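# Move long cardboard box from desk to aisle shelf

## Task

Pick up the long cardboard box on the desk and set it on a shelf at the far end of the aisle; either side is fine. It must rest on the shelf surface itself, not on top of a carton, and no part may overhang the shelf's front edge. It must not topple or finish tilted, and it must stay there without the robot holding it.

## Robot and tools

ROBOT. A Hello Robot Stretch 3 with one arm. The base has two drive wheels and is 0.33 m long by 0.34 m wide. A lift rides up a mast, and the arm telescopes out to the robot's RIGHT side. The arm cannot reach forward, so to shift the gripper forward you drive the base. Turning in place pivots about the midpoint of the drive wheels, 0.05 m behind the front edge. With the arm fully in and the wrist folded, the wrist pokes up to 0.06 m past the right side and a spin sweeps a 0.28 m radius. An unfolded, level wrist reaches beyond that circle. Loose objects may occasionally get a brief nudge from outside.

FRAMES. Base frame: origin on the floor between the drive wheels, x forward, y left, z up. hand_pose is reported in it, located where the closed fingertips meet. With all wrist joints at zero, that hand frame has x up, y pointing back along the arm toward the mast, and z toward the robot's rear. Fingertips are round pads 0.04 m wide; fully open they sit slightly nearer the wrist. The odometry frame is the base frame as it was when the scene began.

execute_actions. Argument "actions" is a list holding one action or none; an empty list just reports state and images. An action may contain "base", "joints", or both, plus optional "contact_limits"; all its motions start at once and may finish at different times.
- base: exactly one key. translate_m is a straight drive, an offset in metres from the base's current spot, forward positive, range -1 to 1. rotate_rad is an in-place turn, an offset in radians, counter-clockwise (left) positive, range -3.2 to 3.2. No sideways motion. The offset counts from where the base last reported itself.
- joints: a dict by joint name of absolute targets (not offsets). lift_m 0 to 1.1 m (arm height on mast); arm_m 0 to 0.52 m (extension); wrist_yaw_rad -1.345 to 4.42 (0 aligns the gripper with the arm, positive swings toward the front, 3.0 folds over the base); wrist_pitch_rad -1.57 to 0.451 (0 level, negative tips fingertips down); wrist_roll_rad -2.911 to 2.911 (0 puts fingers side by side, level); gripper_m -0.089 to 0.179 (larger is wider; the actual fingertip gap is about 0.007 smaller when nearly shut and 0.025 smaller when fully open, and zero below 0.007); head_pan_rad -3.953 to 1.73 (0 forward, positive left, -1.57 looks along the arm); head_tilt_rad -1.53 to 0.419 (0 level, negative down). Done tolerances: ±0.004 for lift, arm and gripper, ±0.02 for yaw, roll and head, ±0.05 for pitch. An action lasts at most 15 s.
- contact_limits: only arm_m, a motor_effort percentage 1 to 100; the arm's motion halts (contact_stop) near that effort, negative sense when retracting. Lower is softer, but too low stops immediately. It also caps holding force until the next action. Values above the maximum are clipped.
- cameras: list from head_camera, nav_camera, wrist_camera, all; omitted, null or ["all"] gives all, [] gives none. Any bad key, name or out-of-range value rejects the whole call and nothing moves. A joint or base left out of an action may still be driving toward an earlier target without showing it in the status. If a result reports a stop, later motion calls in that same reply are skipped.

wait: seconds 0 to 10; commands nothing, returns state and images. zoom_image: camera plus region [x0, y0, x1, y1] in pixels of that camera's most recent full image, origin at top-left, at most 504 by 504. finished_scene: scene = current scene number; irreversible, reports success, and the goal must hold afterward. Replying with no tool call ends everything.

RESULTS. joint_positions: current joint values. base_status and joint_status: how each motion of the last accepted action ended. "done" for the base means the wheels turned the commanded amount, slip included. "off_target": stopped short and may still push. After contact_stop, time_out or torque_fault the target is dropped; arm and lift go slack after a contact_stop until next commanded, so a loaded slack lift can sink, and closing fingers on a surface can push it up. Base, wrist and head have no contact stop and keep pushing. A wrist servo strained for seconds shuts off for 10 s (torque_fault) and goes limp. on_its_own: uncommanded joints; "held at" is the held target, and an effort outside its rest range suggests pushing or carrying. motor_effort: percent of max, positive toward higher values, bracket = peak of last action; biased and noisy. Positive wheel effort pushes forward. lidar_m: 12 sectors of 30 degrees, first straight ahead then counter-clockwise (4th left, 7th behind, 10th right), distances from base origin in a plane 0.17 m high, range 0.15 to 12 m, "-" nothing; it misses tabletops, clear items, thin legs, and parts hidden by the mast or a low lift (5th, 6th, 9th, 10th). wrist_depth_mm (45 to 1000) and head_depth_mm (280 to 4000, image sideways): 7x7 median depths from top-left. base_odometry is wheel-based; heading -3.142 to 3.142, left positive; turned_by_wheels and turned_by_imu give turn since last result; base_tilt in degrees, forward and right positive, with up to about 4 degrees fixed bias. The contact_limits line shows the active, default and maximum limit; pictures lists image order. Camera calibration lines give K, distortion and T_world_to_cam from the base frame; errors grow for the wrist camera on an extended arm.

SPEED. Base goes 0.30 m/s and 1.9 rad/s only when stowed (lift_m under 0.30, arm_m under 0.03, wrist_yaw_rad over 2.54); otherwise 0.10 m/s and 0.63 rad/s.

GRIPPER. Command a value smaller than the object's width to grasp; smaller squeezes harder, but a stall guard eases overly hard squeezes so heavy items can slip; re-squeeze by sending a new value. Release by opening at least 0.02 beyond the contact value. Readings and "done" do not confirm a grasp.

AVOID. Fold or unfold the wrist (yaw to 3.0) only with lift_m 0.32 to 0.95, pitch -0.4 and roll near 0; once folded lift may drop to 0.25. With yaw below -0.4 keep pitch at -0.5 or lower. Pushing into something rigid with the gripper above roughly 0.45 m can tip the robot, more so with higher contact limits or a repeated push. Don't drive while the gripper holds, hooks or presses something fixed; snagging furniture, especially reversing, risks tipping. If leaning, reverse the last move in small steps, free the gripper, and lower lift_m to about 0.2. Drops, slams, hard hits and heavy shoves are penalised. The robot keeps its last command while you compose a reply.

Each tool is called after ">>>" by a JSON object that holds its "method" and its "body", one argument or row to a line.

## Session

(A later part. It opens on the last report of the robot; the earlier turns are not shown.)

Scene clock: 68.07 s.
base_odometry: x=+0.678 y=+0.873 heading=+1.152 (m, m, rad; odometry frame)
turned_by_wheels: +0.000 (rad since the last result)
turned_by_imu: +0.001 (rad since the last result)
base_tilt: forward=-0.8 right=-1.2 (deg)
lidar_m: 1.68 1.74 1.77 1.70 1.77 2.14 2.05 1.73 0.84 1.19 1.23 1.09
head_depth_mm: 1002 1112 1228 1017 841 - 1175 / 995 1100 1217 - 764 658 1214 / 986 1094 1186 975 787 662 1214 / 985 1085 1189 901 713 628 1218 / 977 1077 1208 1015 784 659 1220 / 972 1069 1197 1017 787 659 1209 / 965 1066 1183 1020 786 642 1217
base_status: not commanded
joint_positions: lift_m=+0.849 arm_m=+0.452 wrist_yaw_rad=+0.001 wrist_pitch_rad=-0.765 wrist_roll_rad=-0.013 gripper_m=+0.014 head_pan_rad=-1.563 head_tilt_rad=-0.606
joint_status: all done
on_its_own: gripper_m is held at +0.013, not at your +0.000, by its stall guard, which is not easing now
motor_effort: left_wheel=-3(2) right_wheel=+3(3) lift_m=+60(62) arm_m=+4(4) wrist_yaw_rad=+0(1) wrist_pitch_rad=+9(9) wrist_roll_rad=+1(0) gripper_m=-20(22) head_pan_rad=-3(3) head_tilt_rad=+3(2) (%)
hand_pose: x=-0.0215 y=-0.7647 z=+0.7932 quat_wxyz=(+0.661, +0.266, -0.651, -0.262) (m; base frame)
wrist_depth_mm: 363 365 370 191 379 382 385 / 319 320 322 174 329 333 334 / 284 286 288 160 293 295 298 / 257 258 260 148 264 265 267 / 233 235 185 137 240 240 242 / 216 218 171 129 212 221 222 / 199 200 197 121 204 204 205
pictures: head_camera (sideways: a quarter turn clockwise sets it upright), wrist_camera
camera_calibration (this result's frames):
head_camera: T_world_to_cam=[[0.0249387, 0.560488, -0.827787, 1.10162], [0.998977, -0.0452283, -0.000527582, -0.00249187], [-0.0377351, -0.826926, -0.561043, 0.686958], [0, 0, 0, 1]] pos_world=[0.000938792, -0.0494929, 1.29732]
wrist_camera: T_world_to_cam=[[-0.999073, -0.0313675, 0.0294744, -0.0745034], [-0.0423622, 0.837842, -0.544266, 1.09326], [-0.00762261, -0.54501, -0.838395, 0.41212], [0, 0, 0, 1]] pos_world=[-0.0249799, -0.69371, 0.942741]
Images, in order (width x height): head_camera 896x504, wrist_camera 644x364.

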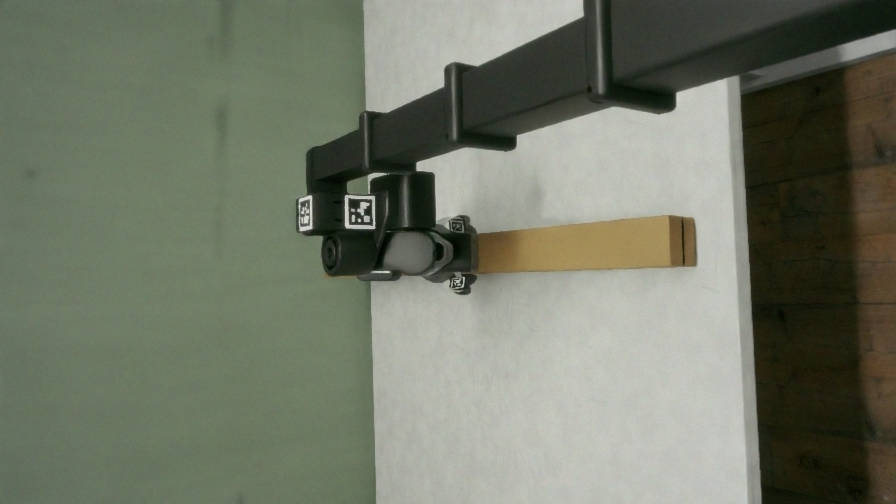

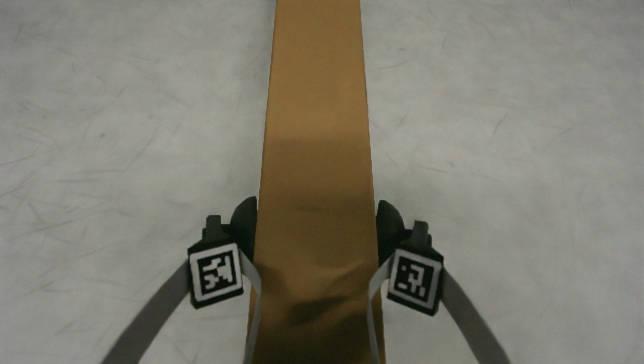

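>>> {"method": "execute_actions", "body": {
  "actions": [
    {"joints": {"lift_m": 0.808}}
  ],
  "cameras": []
}}

>>> {"method": "execute_actions", "body": {
  "actions": [
    {"joints": {"gripper_m": 0.09}}
  ],
  "cameras": []
}}

>>> {"method": "execute_actions", "body": {
  "actions": [
    {"joints": {"arm_m": 0.41}}
  ],
  "cameras": []
}}

>>> {"method": "execute_actions", "body": {
  "actions": [
    {"joints": {"gripper_m": 0.012}}
  ],
  "cameras": []
}}

>>> {"method": "execute_actions", "body": {
  "actions": [
    {"joints": {"lift_m": 0.84}}
  ],
  "cameras": ["wrist_camera", "head_camera"]
}}

Scene clock: 73.53 s.
base_odometry: x=+0.678 y=+0.873 heading=+1.152 (m, m, rad; odometry frame)
turned_by_wheels: +0.000 (rad since the last result)
turned_by_imu: +0.001 (rad since the last result)
base_tilt: forward=-0.9 right=-1.2 (deg)
lidar_m: 1.68 1.73 1.78 1.71 1.77 2.15 2.05 1.73 0.84 1.19 1.23 1.09
head_depth_mm: 1004 1108 1221 1013 813 - - / 998 1106 1218 1061 - 659 1218 / 989 1097 1203 936 786 661 1211 / 983 1089 1199 - 743 626 1216 / 978 1083 1207 1015 785 659 1214 / 970 1070 1199 1019 789 660 1214 / 963 1064 1187 1017 787 642 1214
base_status: not commanded
joint_positions: lift_m=+0.809 arm_m=+0.452 wrist_yaw_rad=+0.001 wrist_pitch_rad=-0.762 wrist_roll_rad=-0.013 gripper_m=+0.014 head_pan_rad=-1.563 head_tilt_rad=-0.606
joint_status: all done
on_its_own: gripper_m is held at +0.013, not at your +0.000, by its stall guard, which is not easing now
motor_effort: left_wheel=-2(3) right_wheel=+3(3) lift_m=+18(54) arm_m=+4(4) wrist_yaw_rad=-1(1) wrist_pitch_rad=+7(9) wrist_roll_rad=+0(0) gripper_m=-20(20) head_pan_rad=-3(3) head_tilt_rad=+2(2) (%)
hand_pose: x=-0.0215 y=-0.7654 z=+0.7532 quat_wxyz=(+0.661, +0.265, -0.652, -0.261) (m; base frame)
wrist_depth_mm: 299 301 303 220 309 314 317 / 261 264 266 192 269 273 275 / 233 235 237 172 240 241 243 / 210 212 212 154 217 218 219 / 192 192 191 140 197 197 198 / 177 178 132 128 174 180 182 / 163 164 162 119 166 166 168
pictures: none
No camera images: the call's "cameras" was empty. Leave "cameras" out to get every camera's image.

Scene clock: 74.80 s.
base_odometry: x=+0.678 y=+0.873 heading=+1.152 (m, m, rad; odometry frame)
turned_by_wheels: +0.000 (rad since the last result)
turned_by_imu: +0.000 (rad since the last result)
base_tilt: forward=-0.8 right=-1.2 (deg)
lidar_m: 1.68 1.73 1.78 1.71 1.77 2.14 2.05 1.73 0.84 1.19 1.23 1.09
head_depth_mm: 1002 1113 1223 1017 813 - - / 997 1103 1218 1058 - 660 1216 / 994 1094 1207 939 786 660 1220 / 983 1089 1199 - 743 627 1212 / 976 1079 1210 1015 787 659 1212 / 971 1073 1199 1017 788 660 1212 / 966 1068 1187 1018 789 641 1213
base_status: not commanded
joint_positions: lift_m=+0.809 arm_m=+0.452 wrist_yaw_rad=+0.001 wrist_pitch_rad=-0.761 wrist_roll_rad=-0.014 gripper_m=+0.090 head_pan_rad=-1.563 head_tilt_rad=-0.606
joint_status: all done
motor_effort: left_wheel=-3(2) right_wheel=+3(3) lift_m=+23(23) arm_m=+4(4) wrist_yaw_rad=-1(0) wrist_pitch_rad=+6(7) wrist_roll_rad=+0(0) gripper_m=+1(86) head_pan_rad=-2(2) head_tilt_rad=+2(3) (%)
hand_pose: x=-0.0215 y=-0.7654 z=+0.7531 quat_wxyz=(+0.661, +0.265, -0.651, -0.261) (m; base frame)
wrist_depth_mm: 298 300 303 219 308 311 313 / 260 263 264 191 269 273 274 / 232 233 235 170 239 241 242 / 210 212 212 153 215 216 218 / 191 192 190 140 196 197 198 / 176 176 171 128 176 182 181 / 164 162 161 118 163 166 167
pictures: none
No camera images: the call's "cameras" was empty. Leave "cameras" out to get every camera's image.

Scene clock: 76.17 s.
base_odometry: x=+0.678 y=+0.873 heading=+1.152 (m, m, rad; odometry frame)
turned_by_wheels: +0.000 (rad since the last result)
turned_by_imu: +0.000 (rad since the last result)
base_tilt: forward=-0.8 right=-1.2 (deg)
lidar_m: 1.68 1.73 1.77 1.70 1.77 2.14 2.05 1.73 0.84 1.19 1.23 1.09
head_depth_mm: 1000 1110 1225 1014 813 - - / 998 1103 1215 1057 - 660 1213 / 990 1097 1209 - 786 658 1222 / 985 1084 1195 - 741 629 1217 / 976 1079 1206 1014 789 659 1214 / 967 1074 1198 1017 787 657 1215 / 964 1066 1189 1019 786 641 1211
base_status: not commanded
joint_positions: lift_m=+0.809 arm_m=+0.410 wrist_yaw_rad=+0.001 wrist_pitch_rad=-0.761 wrist_roll_rad=-0.014 gripper_m=+0.090 head_pan_rad=-1.563 head_tilt_rad=-0.606
joint_status: all done
motor_effort: left_wheel=-3(3) right_wheel=+3(3) lift_m=+23(23) arm_m=-4(5) wrist_yaw_rad=+0(1) wrist_pitch_rad=+6(6) wrist_roll_rad=+1(0) gripper_m=+1(0) head_pan_rad=-3(2) head_tilt_rad=+2(2) (%)
hand_pose: x=-0.0215 y=-0.7242 z=+0.7530 quat_wxyz=(+0.661, +0.265, -0.651, -0.261) (m; base frame)
wrist_depth_mm: 298 302 303 220 308 311 315 / 262 263 265 192 268 272 275 / 233 234 235 171 239 243 243 / 210 212 212 153 215 216 219 / 191 193 189 140 195 197 197 / 176 176 171 128 177 182 181 / 164 163 161 118 163 166 167
pictures: none
No camera images: the call's "cameras" was empty. Leave "cameras" out to get every camera's image.

Scene clock: 77.43 s.
base_odometry: x=+0.678 y=+0.873 heading=+1.152 (m, m, rad; odometry frame)
turned_by_wheels: +0.000 (rad since the last result)
turned_by_imu: +0.000 (rad since the last result)
base_tilt: forward=-0.8 right=-1.2 (deg)
lidar_m: 1.68 1.73 1.77 1.71 1.77 2.15 2.05 1.73 0.84 1.19 1.23 1.09
head_depth_mm: 1006 1113 1226 1014 813 - - / 997 1103 1213 1061 - 658 1217 / 991 1097 1206 - 787 658 1211 / 987 1084 1200 - 741 627 1213 / 979 1083 1203 1018 787 659 1213 / 971 1072 1193 1016 787 658 1215 / 963 1060 1193 1020 788 642 1213
base_status: not commanded
joint_positions: lift_m=+0.809 arm_m=+0.410 wrist_yaw_rad=+0.001 wrist_pitch_rad=-0.761 wrist_roll_rad=-0.014 gripper_m=+0.013 head_pan_rad=-1.563 head_tilt_rad=-0.606
joint_status: all done
motor_effort: left_wheel=-3(2) right_wheel=+3(3) lift_m=+23(23) arm_m=-4(4) wrist_yaw_rad=-1(1) wrist_pitch_rad=+7(7) wrist_roll_rad=+0(0) gripper_m=-22(99) head_pan_rad=-3(3) head_tilt_rad=+2(2) (%)
hand_pose: x=-0.0215 y=-0.7242 z=+0.7530 quat_wxyz=(+0.661, +0.265, -0.651, -0.261) (m; base frame)
wrist_depth_mm: 297 300 303 220 308 311 316 / 261 263 265 191 270 271 274 / 234 234 235 171 240 241 243 / 210 211 212 153 215 217 218 / 191 191 167 139 198 197 199 / 175 176 171 128 174 180 181 / 162 163 161 118 165 166 167
pictures: none
No camera images: the call's "cameras" was empty. Leave "cameras" out to get every camera's image.

Scene clock: 78.50 s.
base_odometry: x=+0.678 y=+0.873 heading=+1.152 (m, m, rad; odometry frame)
turned_by_wheels: +0.000 (rad since the last result)
turned_by_imu: +0.000 (rad since the last result)
base_tilt: forward=-0.8 right=-1.2 (deg)
lidar_m: 1.68 1.73 1.77 1.71 1.77 2.15 2.06 1.73 0.84 1.19 1.23 1.09
head_depth_mm: 1003 1113 1221 1017 814 - - / 998 1103 1219 - 740 677 1215 / 988 1092 1194 939 787 660 1210 / 982 1089 1195 - 713 625 1208 / 975 1079 1205 1015 787 660 1214 / 971 1078 1200 1016 788 660 1213 / 965 1064 1188 1018 785 641 1216
base_status: not commanded
joint_positions: lift_m=+0.839 arm_m=+0.410 wrist_yaw_rad=+0.001 wrist_pitch_rad=-0.765 wrist_roll_rad=-0.014 gripper_m=+0.013 head_pan_rad=-1.563 head_tilt_rad=-0.606
joint_status: all done
motor_effort: left_wheel=-2(3) right_wheel=+3(3) lift_m=+59(60) arm_m=-3(4) wrist_yaw_rad=-1(1) wrist_pitch_rad=+8(9) wrist_roll_rad=+0(0) gripper_m=-20(22) head_pan_rad=-3(3) head_tilt_rad=+2(3) (%)
hand_pose: x=-0.0215 y=-0.7235 z=+0.7832 quat_wxyz=(+0.661, +0.266, -0.651, -0.262) (m; base frame)
wrist_depth_mm: 347 348 352 202 359 364 365 / 305 308 310 181 314 317 320 / 271 272 275 164 281 282 284 / 245 247 248 150 252 253 255 / 223 224 182 138 230 230 232 / 205 206 166 128 203 212 212 / 189 191 189 120 194 195 195
pictures: head_camera (sideways: a quarter turn clockwise sets it upright), wrist_camera
camera_calibration (this result's frames):
head_camera: T_world_to_cam=[[0.0249391, 0.56044, -0.827819, 1.10166], [0.998977, -0.0452283, -0.000524499, -0.00249588], [-0.0377348, -0.826959, -0.560994, 0.686895], [0, 0, 0, 1]] pos_world=[0.000938794, -0.0494932, 1.29732]
wrist_camera: T_world_to_cam=[[-0.999061, -0.0315645, 0.0296747, -0.0732146], [-0.042636, 0.837868, -0.544205, 1.05325], [-0.00768597, -0.544959, -0.838427, 0.426255], [0, 0, 0, 1]] pos_world=[-0.0249634, -0.652503, 0.932739]
Images, in order (width x height): head_camera 896x504, wrist_camera 644x364.

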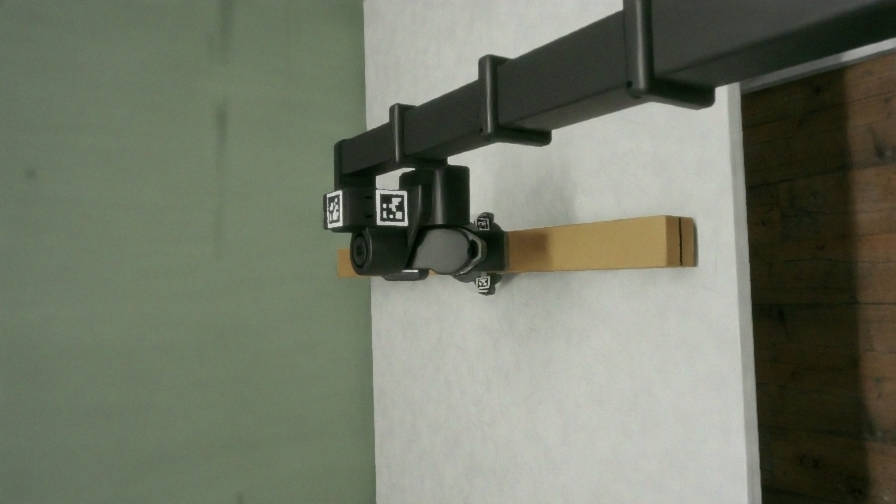

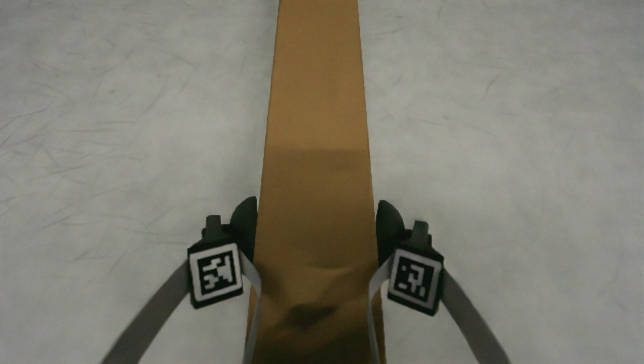

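>>> {"method": "execute_actions", "body": {
  "actions": [
    {"joints": {"lift_m": 0.808}}
  ],
  "cameras": []
}}

>>> {"method": "execute_actions", "body": {
  "actions": [
    {"joints": {"gripper_m": 0.085}}
  ],
  "cameras": []
}}

>>> {"method": "execute_actions", "body": {
  "actions": [
    {"joints": {"arm_m": 0.345}}
  ],
  "cameras": []
}}

>>> {"method": "execute_actions", "body": {
  "actions": [
    {"joints": {"gripper_m": 0.012}}
  ],
  "cameras": []
}}

>>> {"method": "execute_actions", "body": {
  "actions": [
    {"joints": {"lift_m": 0.84}}
  ],
  "cameras": ["wrist_camera", "head_camera"]
}}

Scene clock: 81.40 s.
base_odometry: x=+0.678 y=+0.873 heading=+1.152 (m, m, rad; odometry frame)
turned_by_wheels: +0.000 (rad since the last result)
turned_by_imu: +0.000 (rad since the last result)
base_tilt: forward=-0.9 right=-1.2 (deg)
lidar_m: 1.68 1.73 1.77 1.71 1.77 2.15 2.06 1.74 0.84 1.19 1.23 1.10
head_depth_mm: 1003 1112 1223 1018 800 - - / 998 1105 1223 1056 - 659 1219 / 991 1099 1208 - 788 660 1209 / 986 1089 1198 - 742 626 1213 / 974 1079 1208 1016 787 660 1213 / 970 1073 1195 1015 785 661 1218 / 965 1065 1184 1015 786 642 1218
base_status: not commanded
joint_positions: lift_m=+0.809 arm_m=+0.410 wrist_yaw_rad=+0.001 wrist_pitch_rad=-0.763 wrist_roll_rad=-0.014 gripper_m=+0.013 head_pan_rad=-1.563 head_tilt_rad=-0.606
joint_status: all done
motor_effort: left_wheel=-2(2) right_wheel=+2(3) lift_m=+18(56) arm_m=-3(4) wrist_yaw_rad=-1(1) wrist_pitch_rad=+7(9) wrist_roll_rad=+0(0) gripper_m=-21(21) head_pan_rad=-3(3) head_tilt_rad=+3(3) (%)
hand_pose: x=-0.0215 y=-0.7237 z=+0.7529 quat_wxyz=(+0.661, +0.266, -0.651, -0.262) (m; base frame)
wrist_depth_mm: 299 301 302 219 308 311 315 / 261 265 265 192 269 272 275 / 233 234 235 171 239 242 244 / 210 212 212 154 215 216 219 / 191 192 166 139 196 197 198 / 176 177 132 128 173 181 182 / 163 163 161 118 165 167 167
pictures: none
No camera images: the call's "cameras" was empty. Leave "cameras" out to get every camera's image.

Scene clock: 82.60 s.
base_odometry: x=+0.678 y=+0.873 heading=+1.152 (m, m, rad; odometry frame)
turned_by_wheels: +0.000 (rad since the last result)
turned_by_imu: +0.000 (rad since the last result)
base_tilt: forward=-0.9 right=-1.2 (deg)
lidar_m: 1.68 1.73 1.77 1.71 1.77 2.14 2.06 1.73 0.84 1.19 1.23 1.09
head_depth_mm: 1003 1112 1217 1019 812 - - / 991 1099 1222 1061 - 660 1208 / 988 1098 1212 - 786 658 1215 / 982 1086 1195 - 742 627 1218 / 976 1076 1205 1016 787 659 1216 / 972 1076 1196 1017 787 659 1208 / 961 1063 1181 1019 788 643 1213
base_status: not commanded
joint_positions: lift_m=+0.809 arm_m=+0.410 wrist_yaw_rad=+0.001 wrist_pitch_rad=-0.762 wrist_roll_rad=-0.014 gripper_m=+0.085 head_pan_rad=-1.563 head_tilt_rad=-0.606
joint_status: all done
motor_effort: left_wheel=-3(3) right_wheel=+3(3) lift_m=+23(23) arm_m=-2(3) wrist_yaw_rad=-1(1) wrist_pitch_rad=+7(8) wrist_roll_rad=+0(1) gripper_m=+0(85) head_pan_rad=-3(3) head_tilt_rad=+3(3) (%)
hand_pose: x=-0.0215 y=-0.7239 z=+0.7529 quat_wxyz=(+0.661, +0.265, -0.651, -0.261) (m; base frame)
wrist_depth_mm: 298 300 301 219 307 310 315 / 261 262 265 192 268 273 274 / 233 234 233 170 239 241 243 / 210 211 211 153 216 216 218 / 191 192 186 139 198 197 198 / 175 179 171 128 173 181 181 / 162 162 160 118 164 166 167
pictures: none
No camera images: the call's "cameras" was empty. Leave "cameras" out to get every camera's image.

Scene clock: 84.23 s.
base_odometry: x=+0.678 y=+0.873 heading=+1.152 (m, m, rad; odometry frame)
turned_by_wheels: +0.000 (rad since the last result)
turned_by_imu: +0.000 (rad since the last result)
base_tilt: forward=-0.9 right=-1.2 (deg)
lidar_m: 1.68 1.73 1.77 1.70 1.77 2.14 2.05 1.73 0.84 1.19 1.23 1.09
head_depth_mm: 1000 1111 1218 1016 813 - - / 997 1106 1220 1059 - 652 1208 / 988 1095 1219 - 762 659 1215 / 982 1087 1212 1060 705 626 1218 / 978 1081 1205 1019 789 659 1217 / 969 1072 1196 1017 787 659 1211 / 963 1062 1189 1013 789 642 1210
base_status: not commanded
joint_positions: lift_m=+0.809 arm_m=+0.345 wrist_yaw_rad=+0.001 wrist_pitch_rad=-0.762 wrist_roll_rad=-0.014 gripper_m=+0.085 head_pan_rad=-1.563 head_tilt_rad=-0.606
joint_status: all done
motor_effort: left_wheel=-2(2) right_wheel=+3(3) lift_m=+23(23) arm_m=-4(4) wrist_yaw_rad=-1(1) wrist_pitch_rad=+7(7) wrist_roll_rad=+1(0) gripper_m=+0(0) head_pan_rad=-3(3) head_tilt_rad=+3(2) (%)
hand_pose: x=-0.0215 y=-0.6590 z=+0.7529 quat_wxyz=(+0.661, +0.265, -0.651, -0.261) (m; base frame)
wrist_depth_mm: 298 298 303 220 309 311 316 / 261 262 264 191 270 272 275 / 233 234 235 170 239 243 243 / 209 211 212 154 215 216 218 / 191 192 187 140 198 198 198 / 176 179 172 128 173 181 181 / 162 163 161 118 164 166 167
pictures: none
No camera images: the call's "cameras" was empty. Leave "cameras" out to get every camera's image.

Scene clock: 85.43 s.
base_odometry: x=+0.678 y=+0.873 heading=+1.152 (m, m, rad; odometry frame)
turned_by_wheels: +0.000 (rad since the last result)
turned_by_imu: +0.000 (rad since the last result)
base_tilt: forward=-0.9 right=-1.2 (deg)
lidar_m: 1.68 1.74 1.78 1.71 1.77 2.14 2.05 1.73 0.84 1.19 1.23 1.09
head_depth_mm: 1004 1113 1221 1016 813 - - / 994 1100 1224 1061 - 652 1203 / 989 1099 1219 - 763 659 1217 / 981 1086 1214 1063 719 625 1213 / 976 1079 1204 1017 787 660 1213 / 971 1070 1198 1016 787 659 1210 / 966 1068 1188 1019 788 642 1213
base_status: not commanded
joint_positions: lift_m=+0.809 arm_m=+0.345 wrist_yaw_rad=+0.001 wrist_pitch_rad=-0.762 wrist_roll_rad=-0.014 gripper_m=+0.013 head_pan_rad=-1.563 head_tilt_rad=-0.606
joint_status: all done
motor_effort: left_wheel=-2(2) right_wheel=+3(3) lift_m=+23(23) arm_m=-4(4) wrist_yaw_rad=-1(1) wrist_pitch_rad=+7(7) wrist_roll_rad=+1(1) gripper_m=-22(98) head_pan_rad=-3(3) head_tilt_rad=+2(2) (%)
hand_pose: x=-0.0215 y=-0.6590 z=+0.7529 quat_wxyz=(+0.661, +0.265, -0.651, -0.261) (m; base frame)
wrist_depth_mm: 299 301 301 219 308 311 314 / 260 263 265 192 269 273 274 / 232 234 235 170 240 241 242 / 209 210 212 153 215 217 218 / 192 192 167 139 198 197 198 / 176 177 171 128 174 180 181 / 162 163 161 118 166 167 167
pictures: none
No camera images: the call's "cameras" was empty. Leave "cameras" out to get every camera's image.

Scene clock: 86.50 s.
base_odometry: x=+0.678 y=+0.873 heading=+1.152 (m, m, rad; odometry frame)
turned_by_wheels: +0.000 (rad since the last result)
turned_by_imu: +0.000 (rad since the last result)
base_tilt: forward=-0.8 right=-1.2 (deg)
lidar_m: 1.68 1.73 1.78 1.70 1.77 2.14 2.05 1.73 0.84 1.19 1.23 1.09
head_depth_mm: 1004 1111 1221 1014 812 - - / 998 1098 1214 1109 761 658 1215 / 987 1097 1203 - 788 659 1218 / 983 1088 1194 - 682 626 1216 / 975 1079 1210 1019 789 660 1214 / 969 1074 1194 1018 787 660 1218 / 967 1071 1188 1017 789 643 1211
base_status: not commanded
joint_positions: lift_m=+0.839 arm_m=+0.345 wrist_yaw_rad=+0.001 wrist_pitch_rad=-0.766 wrist_roll_rad=-0.014 gripper_m=+0.013 head_pan_rad=-1.563 head_tilt_rad=-0.606
joint_status: all done
motor_effort: left_wheel=-2(2) right_wheel=+3(3) lift_m=+60(62) arm_m=-3(3) wrist_yaw_rad=-1(1) wrist_pitch_rad=+9(9) wrist_roll_rad=+0(1) gripper_m=-21(22) head_pan_rad=-3(3) head_tilt_rad=+3(3) (%)
hand_pose: x=-0.0215 y=-0.6583 z=+0.7831 quat_wxyz=(+0.661, +0.266, -0.651, -0.263) (m; base frame)
wrist_depth_mm: 346 348 353 209 359 363 366 / 306 306 312 185 316 317 319 / 271 273 274 167 280 281 284 / 245 247 248 151 252 254 255 / 224 224 182 139 232 230 232 / 205 206 166 128 202 211 212 / 190 190 189 119 194 194 195
pictures: head_camera (sideways: a quarter turn clockwise sets it upright), wrist_camera
camera_calibration (this result's frames):
head_camera: T_world_to_cam=[[0.0249391, 0.560426, -0.827829, 1.10167], [0.998977, -0.0452282, -0.000523623, -0.00249702], [-0.0377347, -0.826968, -0.560981, 0.686877], [0, 0, 0, 1]] pos_world=[0.000938801, -0.0494932, 1.29732]
wrist_camera: T_world_to_cam=[[-0.999059, -0.0316142, 0.0296847, -0.0711959], [-0.042678, 0.838233, -0.54364, 0.998412], [-0.00769594, -0.544396, -0.838793, 0.462312], [0, 0, 0, 1]] pos_world=[-0.0249609, -0.587472, 0.932674]
Images, in order (width x height): head_camera 896x504, wrist_camera 644x364.

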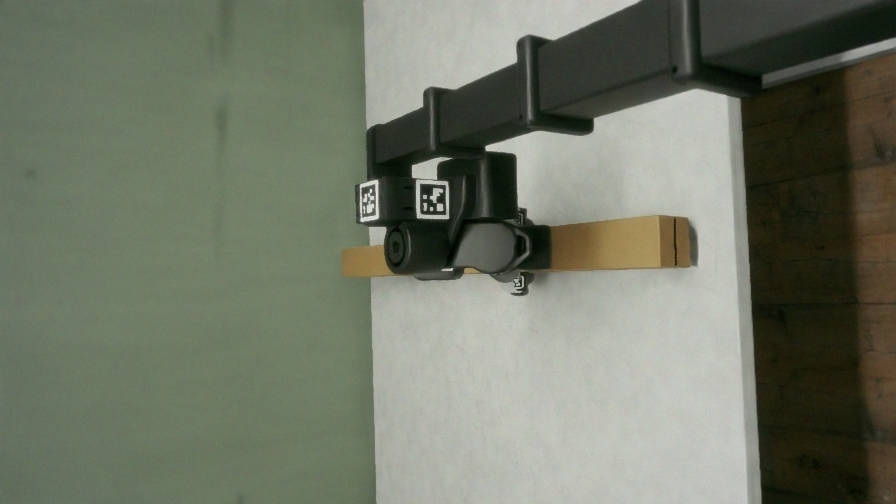

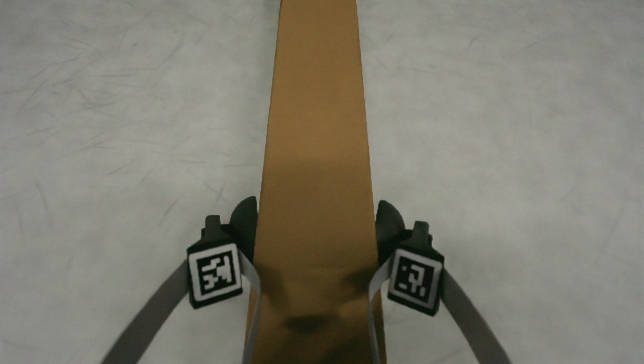

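>>> {"method": "execute_actions", "body": {
  "actions": [],
  "cameras": ["head_camera"]
}}

Scene clock: 87.13 s.
base_odometry: x=+0.678 y=+0.873 heading=+1.152 (m, m, rad; odometry frame)
turned_by_wheels: +0.000 (rad since the last result)
turned_by_imu: +0.000 (rad since the last result)
base_tilt: forward=-0.9 right=-1.2 (deg)
lidar_m: 1.68 1.73 1.77 1.71 1.76 2.14 2.05 1.73 0.84 1.19 1.23 1.09
head_depth_mm: 1002 1115 1226 1018 812 - - / 991 1101 1220 1108 763 661 1215 / 988 1096 1208 - 788 659 1214 / 981 1085 1193 - 683 625 1217 / 978 1077 1209 1017 788 660 1215 / 970 1073 1193 1021 788 660 1217 / 965 1065 1189 1016 787 642 1215
base_status: not commanded
joint_positions: lift_m=+0.839 arm_m=+0.345 wrist_yaw_rad=+0.001 wrist_pitch_rad=-0.766 wrist_roll_rad=-0.014 gripper_m=+0.013 head_pan_rad=-1.563 head_tilt_rad=-0.606
joint_status: all done
motor_effort: left_wheel=-3(2) right_wheel=+3(3) lift_m=+60(62) arm_m=-4(3) wrist_yaw_rad=-1(1) wrist_pitch_rad=+9(9) wrist_roll_rad=+0(1) gripper_m=-21(22) head_pan_rad=-3(3) head_tilt_rad=+2(3) (%)
hand_pose: x=-0.0215 y=-0.6583 z=+0.7831 quat_wxyz=(+0.661, +0.266, -0.651, -0.263) (m; base frame)
wrist_depth_mm: 345 350 351 209 359 362 369 / 306 306 309 185 316 318 319 / 272 273 273 167 279 282 284 / 247 247 248 152 252 253 256 / 223 224 182 139 231 231 233 / 206 207 166 128 203 211 212 / 190 191 189 119 194 195 195
pictures: head_camera (sideways: a quarter turn clockwise sets it upright)
camera_calibration (this result's frames):
head_camera: T_world_to_cam=[[0.0249393, 0.560426, -0.827829, 1.10167], [0.998977, -0.0452286, -0.000523629, -0.00249702], [-0.037735, -0.826968, -0.560981, 0.686877], [0, 0, 0, 1]] pos_world=[0.000938783, -0.0494932, 1.29732]
Images, in order (width x height): head_camera 896x504.

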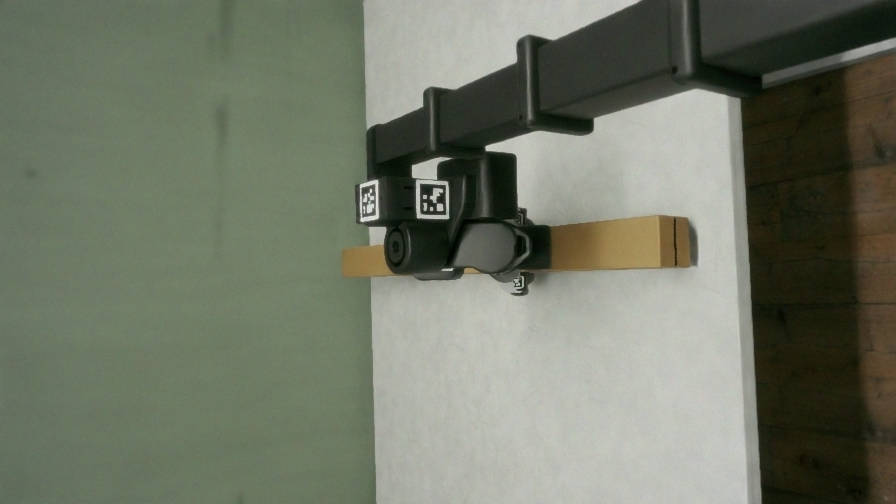

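>>> {"method": "execute_actions", "body": {
  "actions": [
    {"joints": {"head_pan_rad": 1.7, "head_tilt_rad": -0.2, "lift_m": 0.86}}
  ],
  "cameras": ["head_camera"]
}}

Scene clock: 95.87 s.
base_odometry: x=+0.678 y=+0.873 heading=+1.152 (m, m, rad; odometry frame)
turned_by_wheels: +0.000 (rad since the last result)
turned_by_imu: +0.001 (rad since the last result)
base_tilt: forward=-0.9 right=-1.2 (deg)
lidar_m: 1.68 1.74 1.78 1.71 1.76 2.14 2.06 1.74 0.84 1.19 1.23 1.09
head_depth_mm: 1499 1534 1585 1641 1722 1793 1628 / 1491 1539 1598 1657 1725 1802 1636 / 2051 2336 2422 2517 2617 1995 1638 / 2645 3270 3401 3525 3238 2181 1649 / 2640 3242 3326 3377 2798 2190 1643 / 2110 1958 1856 1727 1803 1856 1661 / 1542 1578 1634 1716 1783 1853 1662
base_status: not commanded
joint_positions: lift_m=+0.859 arm_m=+0.345 wrist_yaw_rad=+0.001 wrist_pitch_rad=-0.766 wrist_roll_rad=-0.014 gripper_m=+0.013 head_pan_rad=+1.693 head_tilt_rad=-0.211
joint_status: all done
motor_effort: left_wheel=-2(3) right_wheel=+3(3) lift_m=+59(60) arm_m=-4(3) wrist_yaw_rad=-1(1) wrist_pitch_rad=+9(9) wrist_roll_rad=+0(0) gripper_m=-21(21) head_pan_rad=+3(36) head_tilt_rad=+5(22) (%)
hand_pose: x=-0.0215 y=-0.6583 z=+0.8031 quat_wxyz=(+0.661, +0.267, -0.651, -0.263) (m; base frame)
wrist_depth_mm: 379 382 388 209 397 397 400 / 336 336 340 185 346 348 351 / 298 299 301 167 305 312 312 / 269 270 273 151 277 277 279 / 245 247 193 139 255 253 254 / 226 226 175 129 222 232 232 / 209 209 207 119 212 213 214
pictures: head_camera (sideways: a quarter turn clockwise sets it upright)
camera_calibration (this result's frames):
head_camera: T_world_to_cam=[[-0.00484823, -0.200755, -0.97963, 1.29995], [-0.997146, -0.0728369, 0.0198613, -0.0168646], [-0.0753404, 0.97693, -0.199829, 0.217124], [0, 0, 0, 1]] pos_world=[0.00584423, 0.0476276, 1.31719]
Images, in order (width x height): head_camera 896x504.

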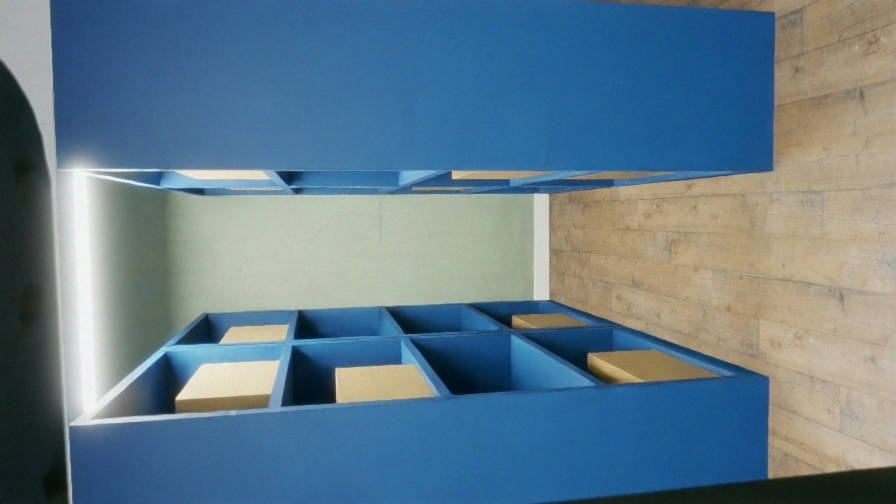

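>>> {"method": "zoom_image", "body": {
  "camera": "head_camera",
  "region": [280, 150, 784, 430]
}}

Region (280, 150, 784, 430) of head_camera's 896x504 image, scaled by 1.000.

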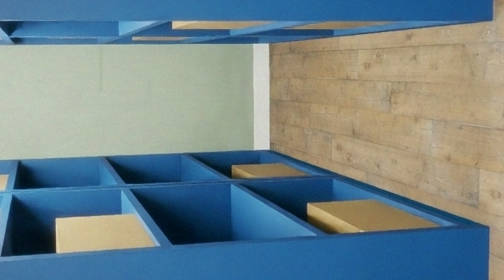

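>>> {"method": "execute_actions", "body": {
  "actions": [
    {"joints": {"wrist_yaw_rad": 0.5, "arm_m": 0.25, "head_pan_rad": -1.2, "head_tilt_rad": -0.8}}
  ],
  "cameras": ["head_camera", "wrist_camera"]
}}

Scene clock: 110.23 s.
base_odometry: x=+0.678 y=+0.873 heading=+1.152 (m, m, rad; odometry frame)
turned_by_wheels: +0.000 (rad since the last result)
turned_by_imu: +0.001 (rad since the last result)
base_tilt: forward=-0.8 right=-1.2 (deg)
lidar_m: 1.68 1.74 1.77 1.70 1.77 2.14 2.05 1.73 0.84 1.19 1.23 1.09
head_depth_mm: 969 1090 1044 - 668 1269 1131 / 999 1128 1042 678 584 1295 1132 / 1029 1157 842 758 684 1291 1131 / 1058 1186 970 802 718 1292 1125 / 1092 1219 1000 800 1397 1290 1128 / 1128 1245 996 798 1433 1291 1122 / 1166 1261 996 796 1461 1289 1123
base_status: not commanded
joint_positions: lift_m=+0.859 arm_m=+0.250 wrist_yaw_rad=+0.498 wrist_pitch_rad=-0.766 wrist_roll_rad=-0.014 gripper_m=+0.013 head_pan_rad=-1.193 head_tilt_rad=-0.790
joint_status: all done
motor_effort: left_wheel=-3(2) right_wheel=+3(3) lift_m=+60(60) arm_m=-4(5) wrist_yaw_rad=+1(3) wrist_pitch_rad=+9(9) wrist_roll_rad=+0(1) gripper_m=-21(22) head_pan_rad=-3(37) head_tilt_rad=-3(27) (%)
hand_pose: x=+0.0587 y=-0.5429 z=+0.8031 quat_wxyz=(+0.705, +0.419, -0.565, -0.092) (m; base frame)
wrist_depth_mm: 380 381 386 209 395 397 401 / 332 337 341 185 346 347 351 / 297 300 300 166 307 311 311 / 269 272 272 152 276 277 278 / 245 247 192 139 254 253 254 / 226 227 176 128 224 233 233 / 208 210 207 119 212 214 214
pictures: head_camera (sideways: a quarter turn clockwise sets it upright), wrist_camera
camera_calibration (this result's frames):
head_camera: T_world_to_cam=[[-0.232021, 0.66346, -0.711328, 0.951383], [0.947249, 0.320337, -0.0101936, 0.0104064], [0.221101, -0.676169, -0.702787, 0.869762], [0, 0, 0, 1]] pos_world=[0.0185778, -0.0464318, 1.28811]
wrist_camera: T_world_to_cam=[[-0.862742, -0.504772, 0.0296781, -0.252934], [-0.437779, 0.716289, -0.543396, 0.872752], [0.253033, -0.481803, -0.838952, 0.561283], [0, 0, 0, 1]] pos_world=[0.0218321, -0.482389, 0.952646]
Images, in order (width x height): head_camera 896x504, wrist_camera 644x364.

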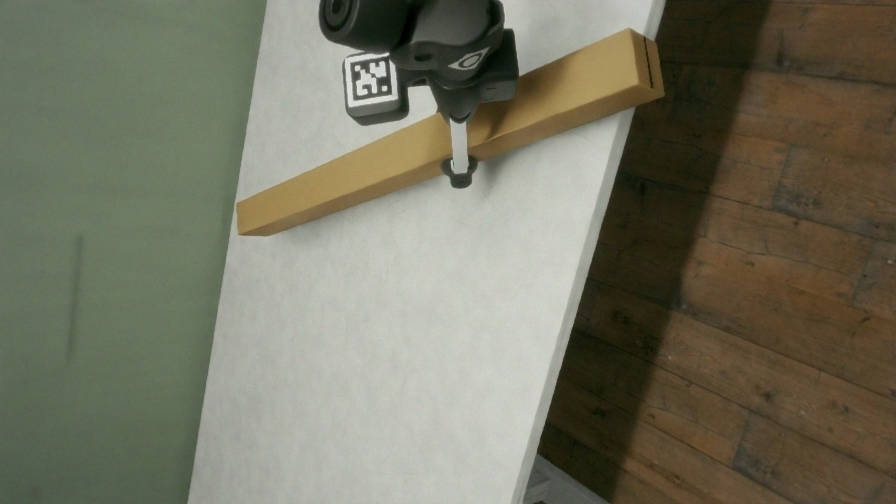

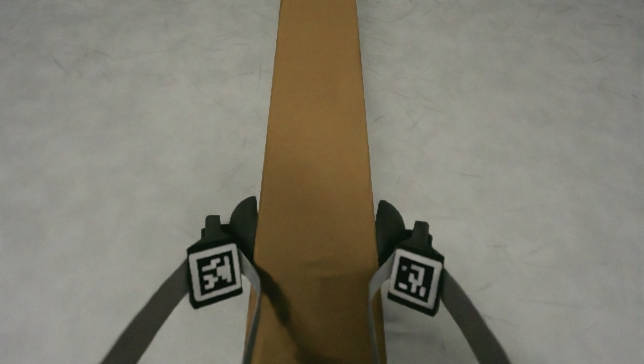

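>>> {"method": "execute_actions", "body": {
  "actions": [
    {"base": {"translate_m": -0.148}, "joints": {"wrist_yaw_rad": 1.57, "arm_m": 0.0, "wrist_pitch_rad": -0.79, "head_pan_rad": -0.4, "head_tilt_rad": -0.9}}
  ],
  "cameras": ["head_camera"]
}}

Scene clock: 115.97 s.
base_odometry: x=+0.618 y=+0.738 heading=+1.152 (m, m, rad; odometry frame)
turned_by_wheels: +0.000 (rad since the last result)
turned_by_imu: +0.000 (rad since the last result)
base_tilt: forward=-0.9 right=-1.2 (deg)
lidar_m: 1.83 1.89 1.77 1.72 1.75 2.00 1.91 1.73 0.78 1.19 1.23 1.20
head_depth_mm: 1391 1091 877 732 1394 1287 - / 1615 1089 872 1543 1417 1266 417 / 1870 1082 897 1644 1418 462 1076 / 1830 1081 1901 1612 530 1219 1107 / 1738 1968 1962 632 1387 1237 1104 / 1656 1906 1952 1633 1403 1233 1103 / 1577 1788 1908 1638 1415 1239 1096
base_status: done
joint_positions: lift_m=+0.859 arm_m=+0.000 wrist_yaw_rad=+1.569 wrist_pitch_rad=-0.805 wrist_roll_rad=-0.014 gripper_m=+0.013 head_pan_rad=-0.407 head_tilt_rad=-0.889
joint_status: all done
motor_effort: left_wheel=-2(9) right_wheel=+3(4) lift_m=+60(59) arm_m=-4(4) wrist_yaw_rad=+0(1) wrist_pitch_rad=+8(10) wrist_roll_rad=+1(1) gripper_m=-21(20) head_pan_rad=+3(36) head_tilt_rad=-4(11) (%)
hand_pose: x=+0.1389 y=-0.1458 z=+0.7967 quat_wxyz=(+0.658, +0.654, -0.260, +0.268) (m; base frame)
wrist_depth_mm: - - - 209 - - 370 / - - - 185 - - 335 / - - - 167 - - 308 / - - - 152 - - - / - - 572 139 - - - / 943 950 525 128 927 973 977 / 876 884 884 119 903 903 905
pictures: head_camera (sideways: a quarter turn clockwise sets it upright)
camera_calibration (this result's frames):
head_camera: T_world_to_cam=[[-0.694728, 0.331241, -0.638461, 0.859254], [0.441727, 0.89702, -0.0152717, 0.0200996], [0.567653, -0.292635, -0.769503, 0.954411], [0, 0, 0, 1]] pos_world=[0.0462955, -0.0233562, 1.28333]
Images, in order (width x height): head_camera 896x504.

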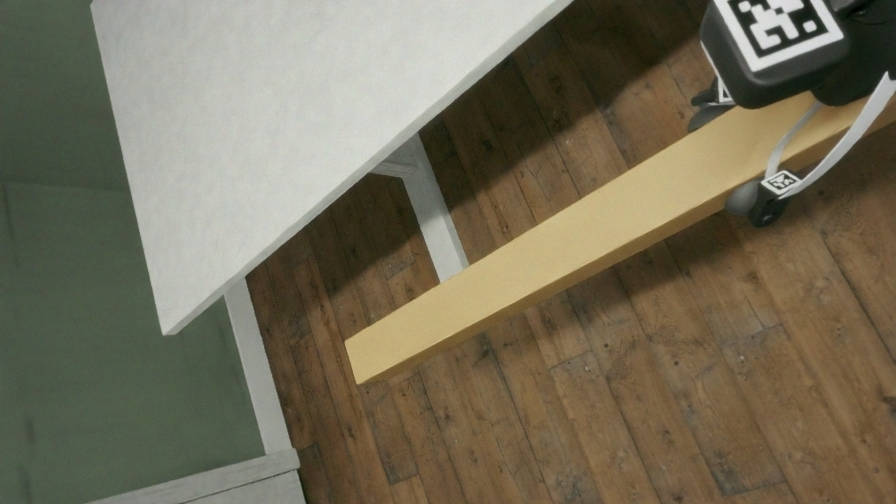

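>>> {"method": "execute_actions", "body": {
  "actions": [
    {"base": {"rotate_rad": -1.55}, "joints": {"head_pan_rad": -3.14, "head_tilt_rad": -0.5}}
  ],
  "cameras": ["head_camera", "nav_camera"]
}}

Scene clock: 120.43 s.
base_odometry: x=+0.618 y=+0.738 heading=-0.398 (m, m, rad; odometry frame)
turned_by_wheels: -1.550 (rad since the last result)
turned_by_imu: -1.539 (rad since the last result)
base_tilt: forward=-0.9 right=-1.2 (deg)
lidar_m: 1.20 1.24 1.20 1.83 1.89 1.76 1.72 1.76 1.97 1.90 1.69 0.78
head_depth_mm: 1433 1562 1709 1943 1955 - - / 1426 1550 1697 1871 1958 - - / 2093 2256 2013 1950 1951 - - / 2964 3219 3489 2656 1962 1657 - / 2931 3197 3416 2674 1975 1545 1284 / 2145 1960 2177 1910 1966 1553 1289 / 1394 1515 1668 1832 1948 1553 1288
base_status: done
joint_positions: lift_m=+0.859 arm_m=+0.000 wrist_yaw_rad=+1.569 wrist_pitch_rad=-0.805 wrist_roll_rad=-0.014 gripper_m=+0.013 head_pan_rad=-3.133 head_tilt_rad=-0.507
joint_status: all done
motor_effort: left_wheel=+2(8) right_wheel=+0(3) lift_m=+60(59) arm_m=-4(4) wrist_yaw_rad=+0(1) wrist_pitch_rad=+8(9) wrist_roll_rad=+0(1) gripper_m=-21(21) head_pan_rad=-3(36) head_tilt_rad=+2(23) (%)
hand_pose: x=+0.1388 y=-0.1458 z=+0.7967 quat_wxyz=(+0.658, +0.654, -0.260, +0.268) (m; base frame)
wrist_depth_mm: 373 378 379 209 377 380 - / - - - 186 - - - / - - - 167 - - - / - - - 152 - - - / - - 577 139 - - - / 936 952 522 129 931 976 963 / 888 884 877 119 880 902 901
pictures: head_camera (sideways: a quarter turn clockwise sets it upright), nav_camera (sideways: a quarter turn counterclockwise sets it upright)
camera_calibration (this result's frames):
head_camera: T_world_to_cam=[[0.476281, -0.0251488, -0.878934, 1.16556], [-0.0441088, -0.999016, 0.00468285, -0.0029127], [-0.878186, 0.0365383, -0.476921, 0.582634], [0, 0, 0, 1]] pos_world=[-0.0436013, 0.00511417, 1.30234]
nav_camera: T_world_to_cam=[[-0.468714, -0.0529232, 0.881763, -1.10246], [-0.0729477, 0.997113, 0.0210701, 0.0265964], [-0.880333, -0.0544468, -0.471222, 0.568471], [0, 0, 0, 1]] pos_world=[-0.0143564, -0.0539141, 1.23943]
Images, in order (width x height): head_camera 896x504, nav_camera 672x504.

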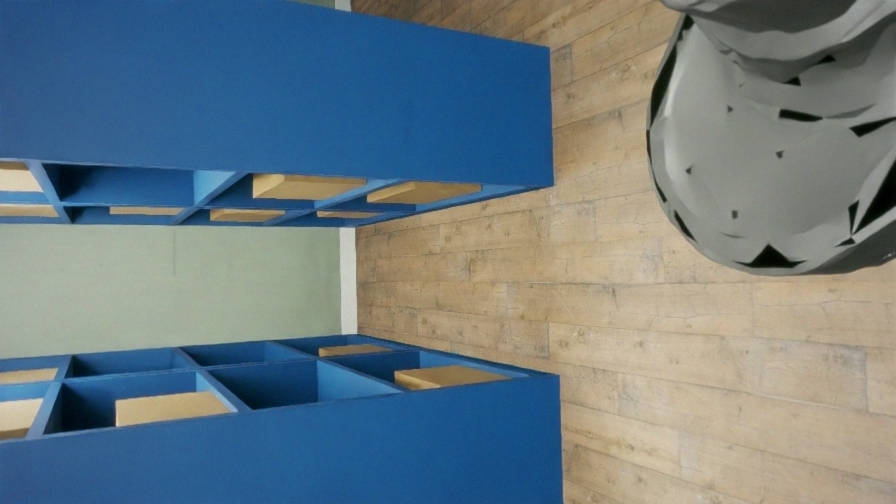

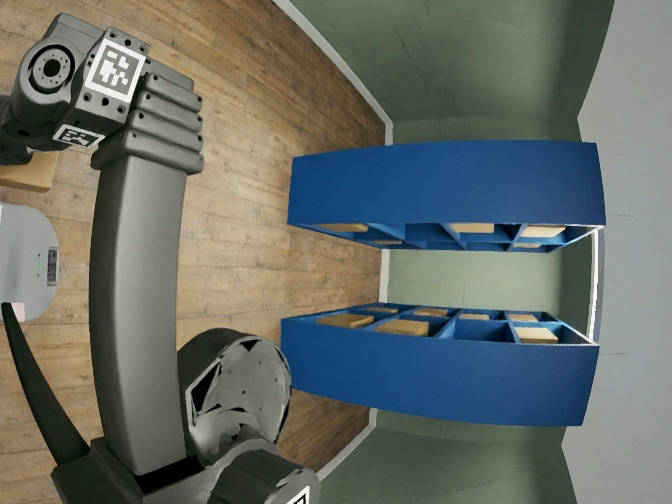

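>>> {"method": "execute_actions", "body": {
  "actions": [
    {"base": {"translate_m": -1.0}, "joints": {"head_tilt_rad": -0.7}}
  ],
  "cameras": ["head_camera"]
}}

Scene clock: 135.33 s.
base_odometry: x=-0.304 y=+1.126 heading=-0.398 (m, m, rad; odometry frame)
turned_by_wheels: +0.000 (rad since the last result)
turned_by_imu: -0.001 (rad since the last result)
base_tilt: forward=-0.8 right=-1.2 (deg)
lidar_m: 1.75 1.98 1.90 1.85 1.00 0.76 1.16 0.78 1.00 1.90 1.98 2.28
head_depth_mm: 1317 821 764 872 - - - / 1316 1182 1145 1189 - - - / 1775 1924 1774 1838 - - - / 2167 2441 2592 2023 1719 1315 1223 / 2150 2421 2595 2021 1625 1364 1235 / 2076 2240 1833 1894 1579 1369 1226 / 1303 1464 1567 1280 1226 1263 1230
base_status: done
joint_positions: lift_m=+0.859 arm_m=+0.000 wrist_yaw_rad=+1.569 wrist_pitch_rad=-0.805 wrist_roll_rad=-0.014 gripper_m=+0.013 head_pan_rad=-3.133 head_tilt_rad=-0.691
joint_status: all done
motor_effort: left_wheel=+2(4) right_wheel=+0(6) lift_m=+59(59) arm_m=-3(4) wrist_yaw_rad=+0(0) wrist_pitch_rad=+9(9) wrist_roll_rad=+0(0) gripper_m=-21(21) head_pan_rad=-3(3) head_tilt_rad=-3(15) (%)
hand_pose: x=+0.1388 y=-0.1458 z=+0.7967 quat_wxyz=(+0.658, +0.654, -0.260, +0.268) (m; base frame)
wrist_depth_mm: - - - 210 - - - / - - - 185 - - - / - - - 167 - - - / - - - 152 - - - / - - 569 139 - - - / 948 950 527 128 925 971 979 / 887 887 873 119 900 903 891
pictures: head_camera (sideways: a quarter turn clockwise sets it upright)
camera_calibration (this result's frames):
head_camera: T_world_to_cam=[[0.628925, -0.0238803, -0.777099, 1.03185], [-0.0441438, -0.999013, -0.00502693, 0.00972852], [-0.776212, 0.0374656, -0.629358, 0.780336], [0, 0, 0, 1]] pos_world=[-0.0428239, 0.00512411, 1.29301]
Images, in order (width x height): head_camera 896x504.

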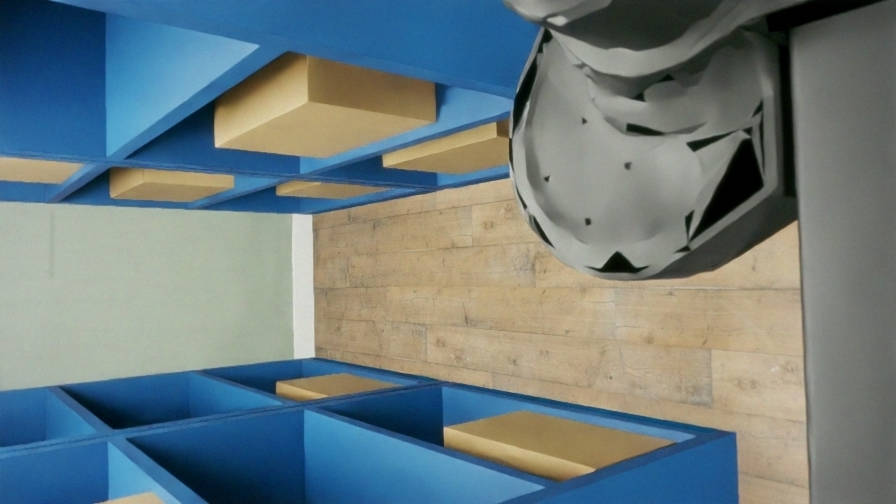

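>>> {"method": "execute_actions", "body": {
  "actions": [
    {"base": {"translate_m": -1.0}, "joints": {"lift_m": 0.67, "head_tilt_rad": -0.8}}
  ],
  "cameras": ["head_camera", "nav_camera"]
}}

Scene clock: 148.53 s.
base_odometry: x=-1.226 y=+1.514 heading=-0.398 (m, m, rad; odometry frame)
turned_by_wheels: +0.000 (rad since the last result)
turned_by_imu: -0.001 (rad since the last result)
base_tilt: forward=-0.9 right=-1.2 (deg)
lidar_m: 2.74 0.39 0.37 0.30 0.30 0.42 1.14 0.67 0.37 0.35 0.37 2.70
head_depth_mm: 740 713 710 804 880 - - / 1069 1160 1201 1133 1075 - - / 1351 1506 1751 1760 1500 - - / 1351 1535 1774 1809 1509 1345 1130 / 1337 1528 1772 1801 1501 1287 1150 / 1337 1522 1736 1757 1489 1290 1150 / 1297 1460 1372 1248 1180 1181 1102
base_status: done
joint_positions: lift_m=+0.671 arm_m=+0.000 wrist_yaw_rad=+1.569 wrist_pitch_rad=-0.806 wrist_roll_rad=-0.014 gripper_m=+0.013 head_pan_rad=-3.133 head_tilt_rad=-0.790
joint_status: all done
motor_effort: left_wheel=+2(4) right_wheel=+0(4) lift_m=+23(60) arm_m=-4(4) wrist_yaw_rad=+0(1) wrist_pitch_rad=+9(9) wrist_roll_rad=+0(0) gripper_m=-21(20) head_pan_rad=-3(3) head_tilt_rad=-4(10) (%)
hand_pose: x=+0.1387 y=-0.1458 z=+0.6077 quat_wxyz=(+0.658, +0.654, -0.260, +0.268) (m; base frame)
wrist_depth_mm: - - - 209 - - 223 / - - - 185 - - 242 / 973 985 987 167 - 334 282 / 894 897 897 152 910 358 267 / 572 815 471 139 514 491 245 / 674 746 429 128 634 419 232 / 633 700 706 119 639 389 222
pictures: head_camera (sideways: a quarter turn clockwise sets it upright), nav_camera (sideways: a quarter turn counterclockwise sets it upright)
camera_calibration (this result's frames):
head_camera: T_world_to_cam=[[0.702507, -0.0232573, -0.711297, 0.945642], [-0.0433967, -0.999006, -0.0101958, 0.0164524], [-0.710352, 0.0380306, -0.702818, 0.875485], [0, 0, 0, 1]] pos_world=[-0.0417036, 0.00513392, 1.28811]
nav_camera: T_world_to_cam=[[-0.696009, -0.0548243, 0.715937, -0.884893], [-0.0761972, 0.99709, 0.00227793, 0.0510858], [-0.713979, -0.0529669, -0.698161, 0.86269], [0, 0, 0, 1]] pos_world=[0.0039409, -0.0537568, 1.23571]
Images, in order (width x height): head_camera 896x504, nav_camera 672x504.

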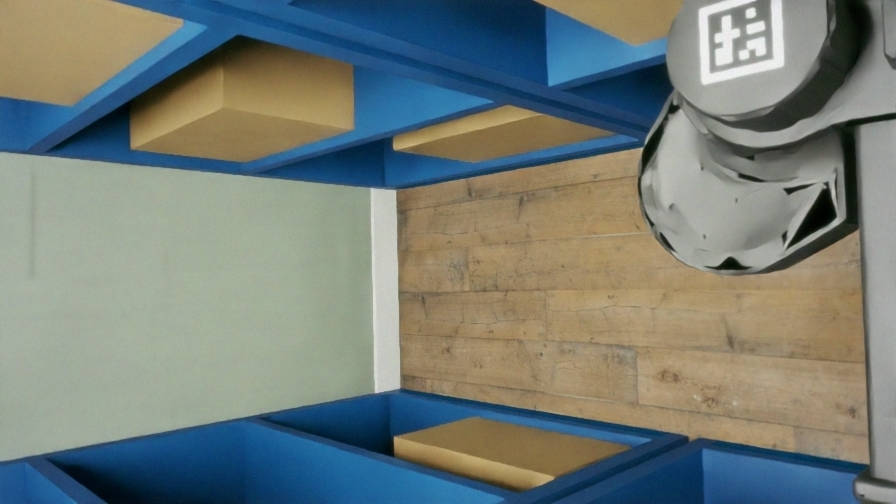

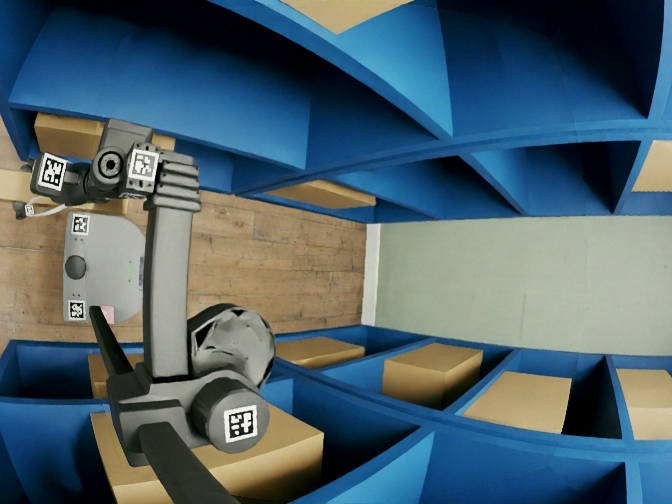

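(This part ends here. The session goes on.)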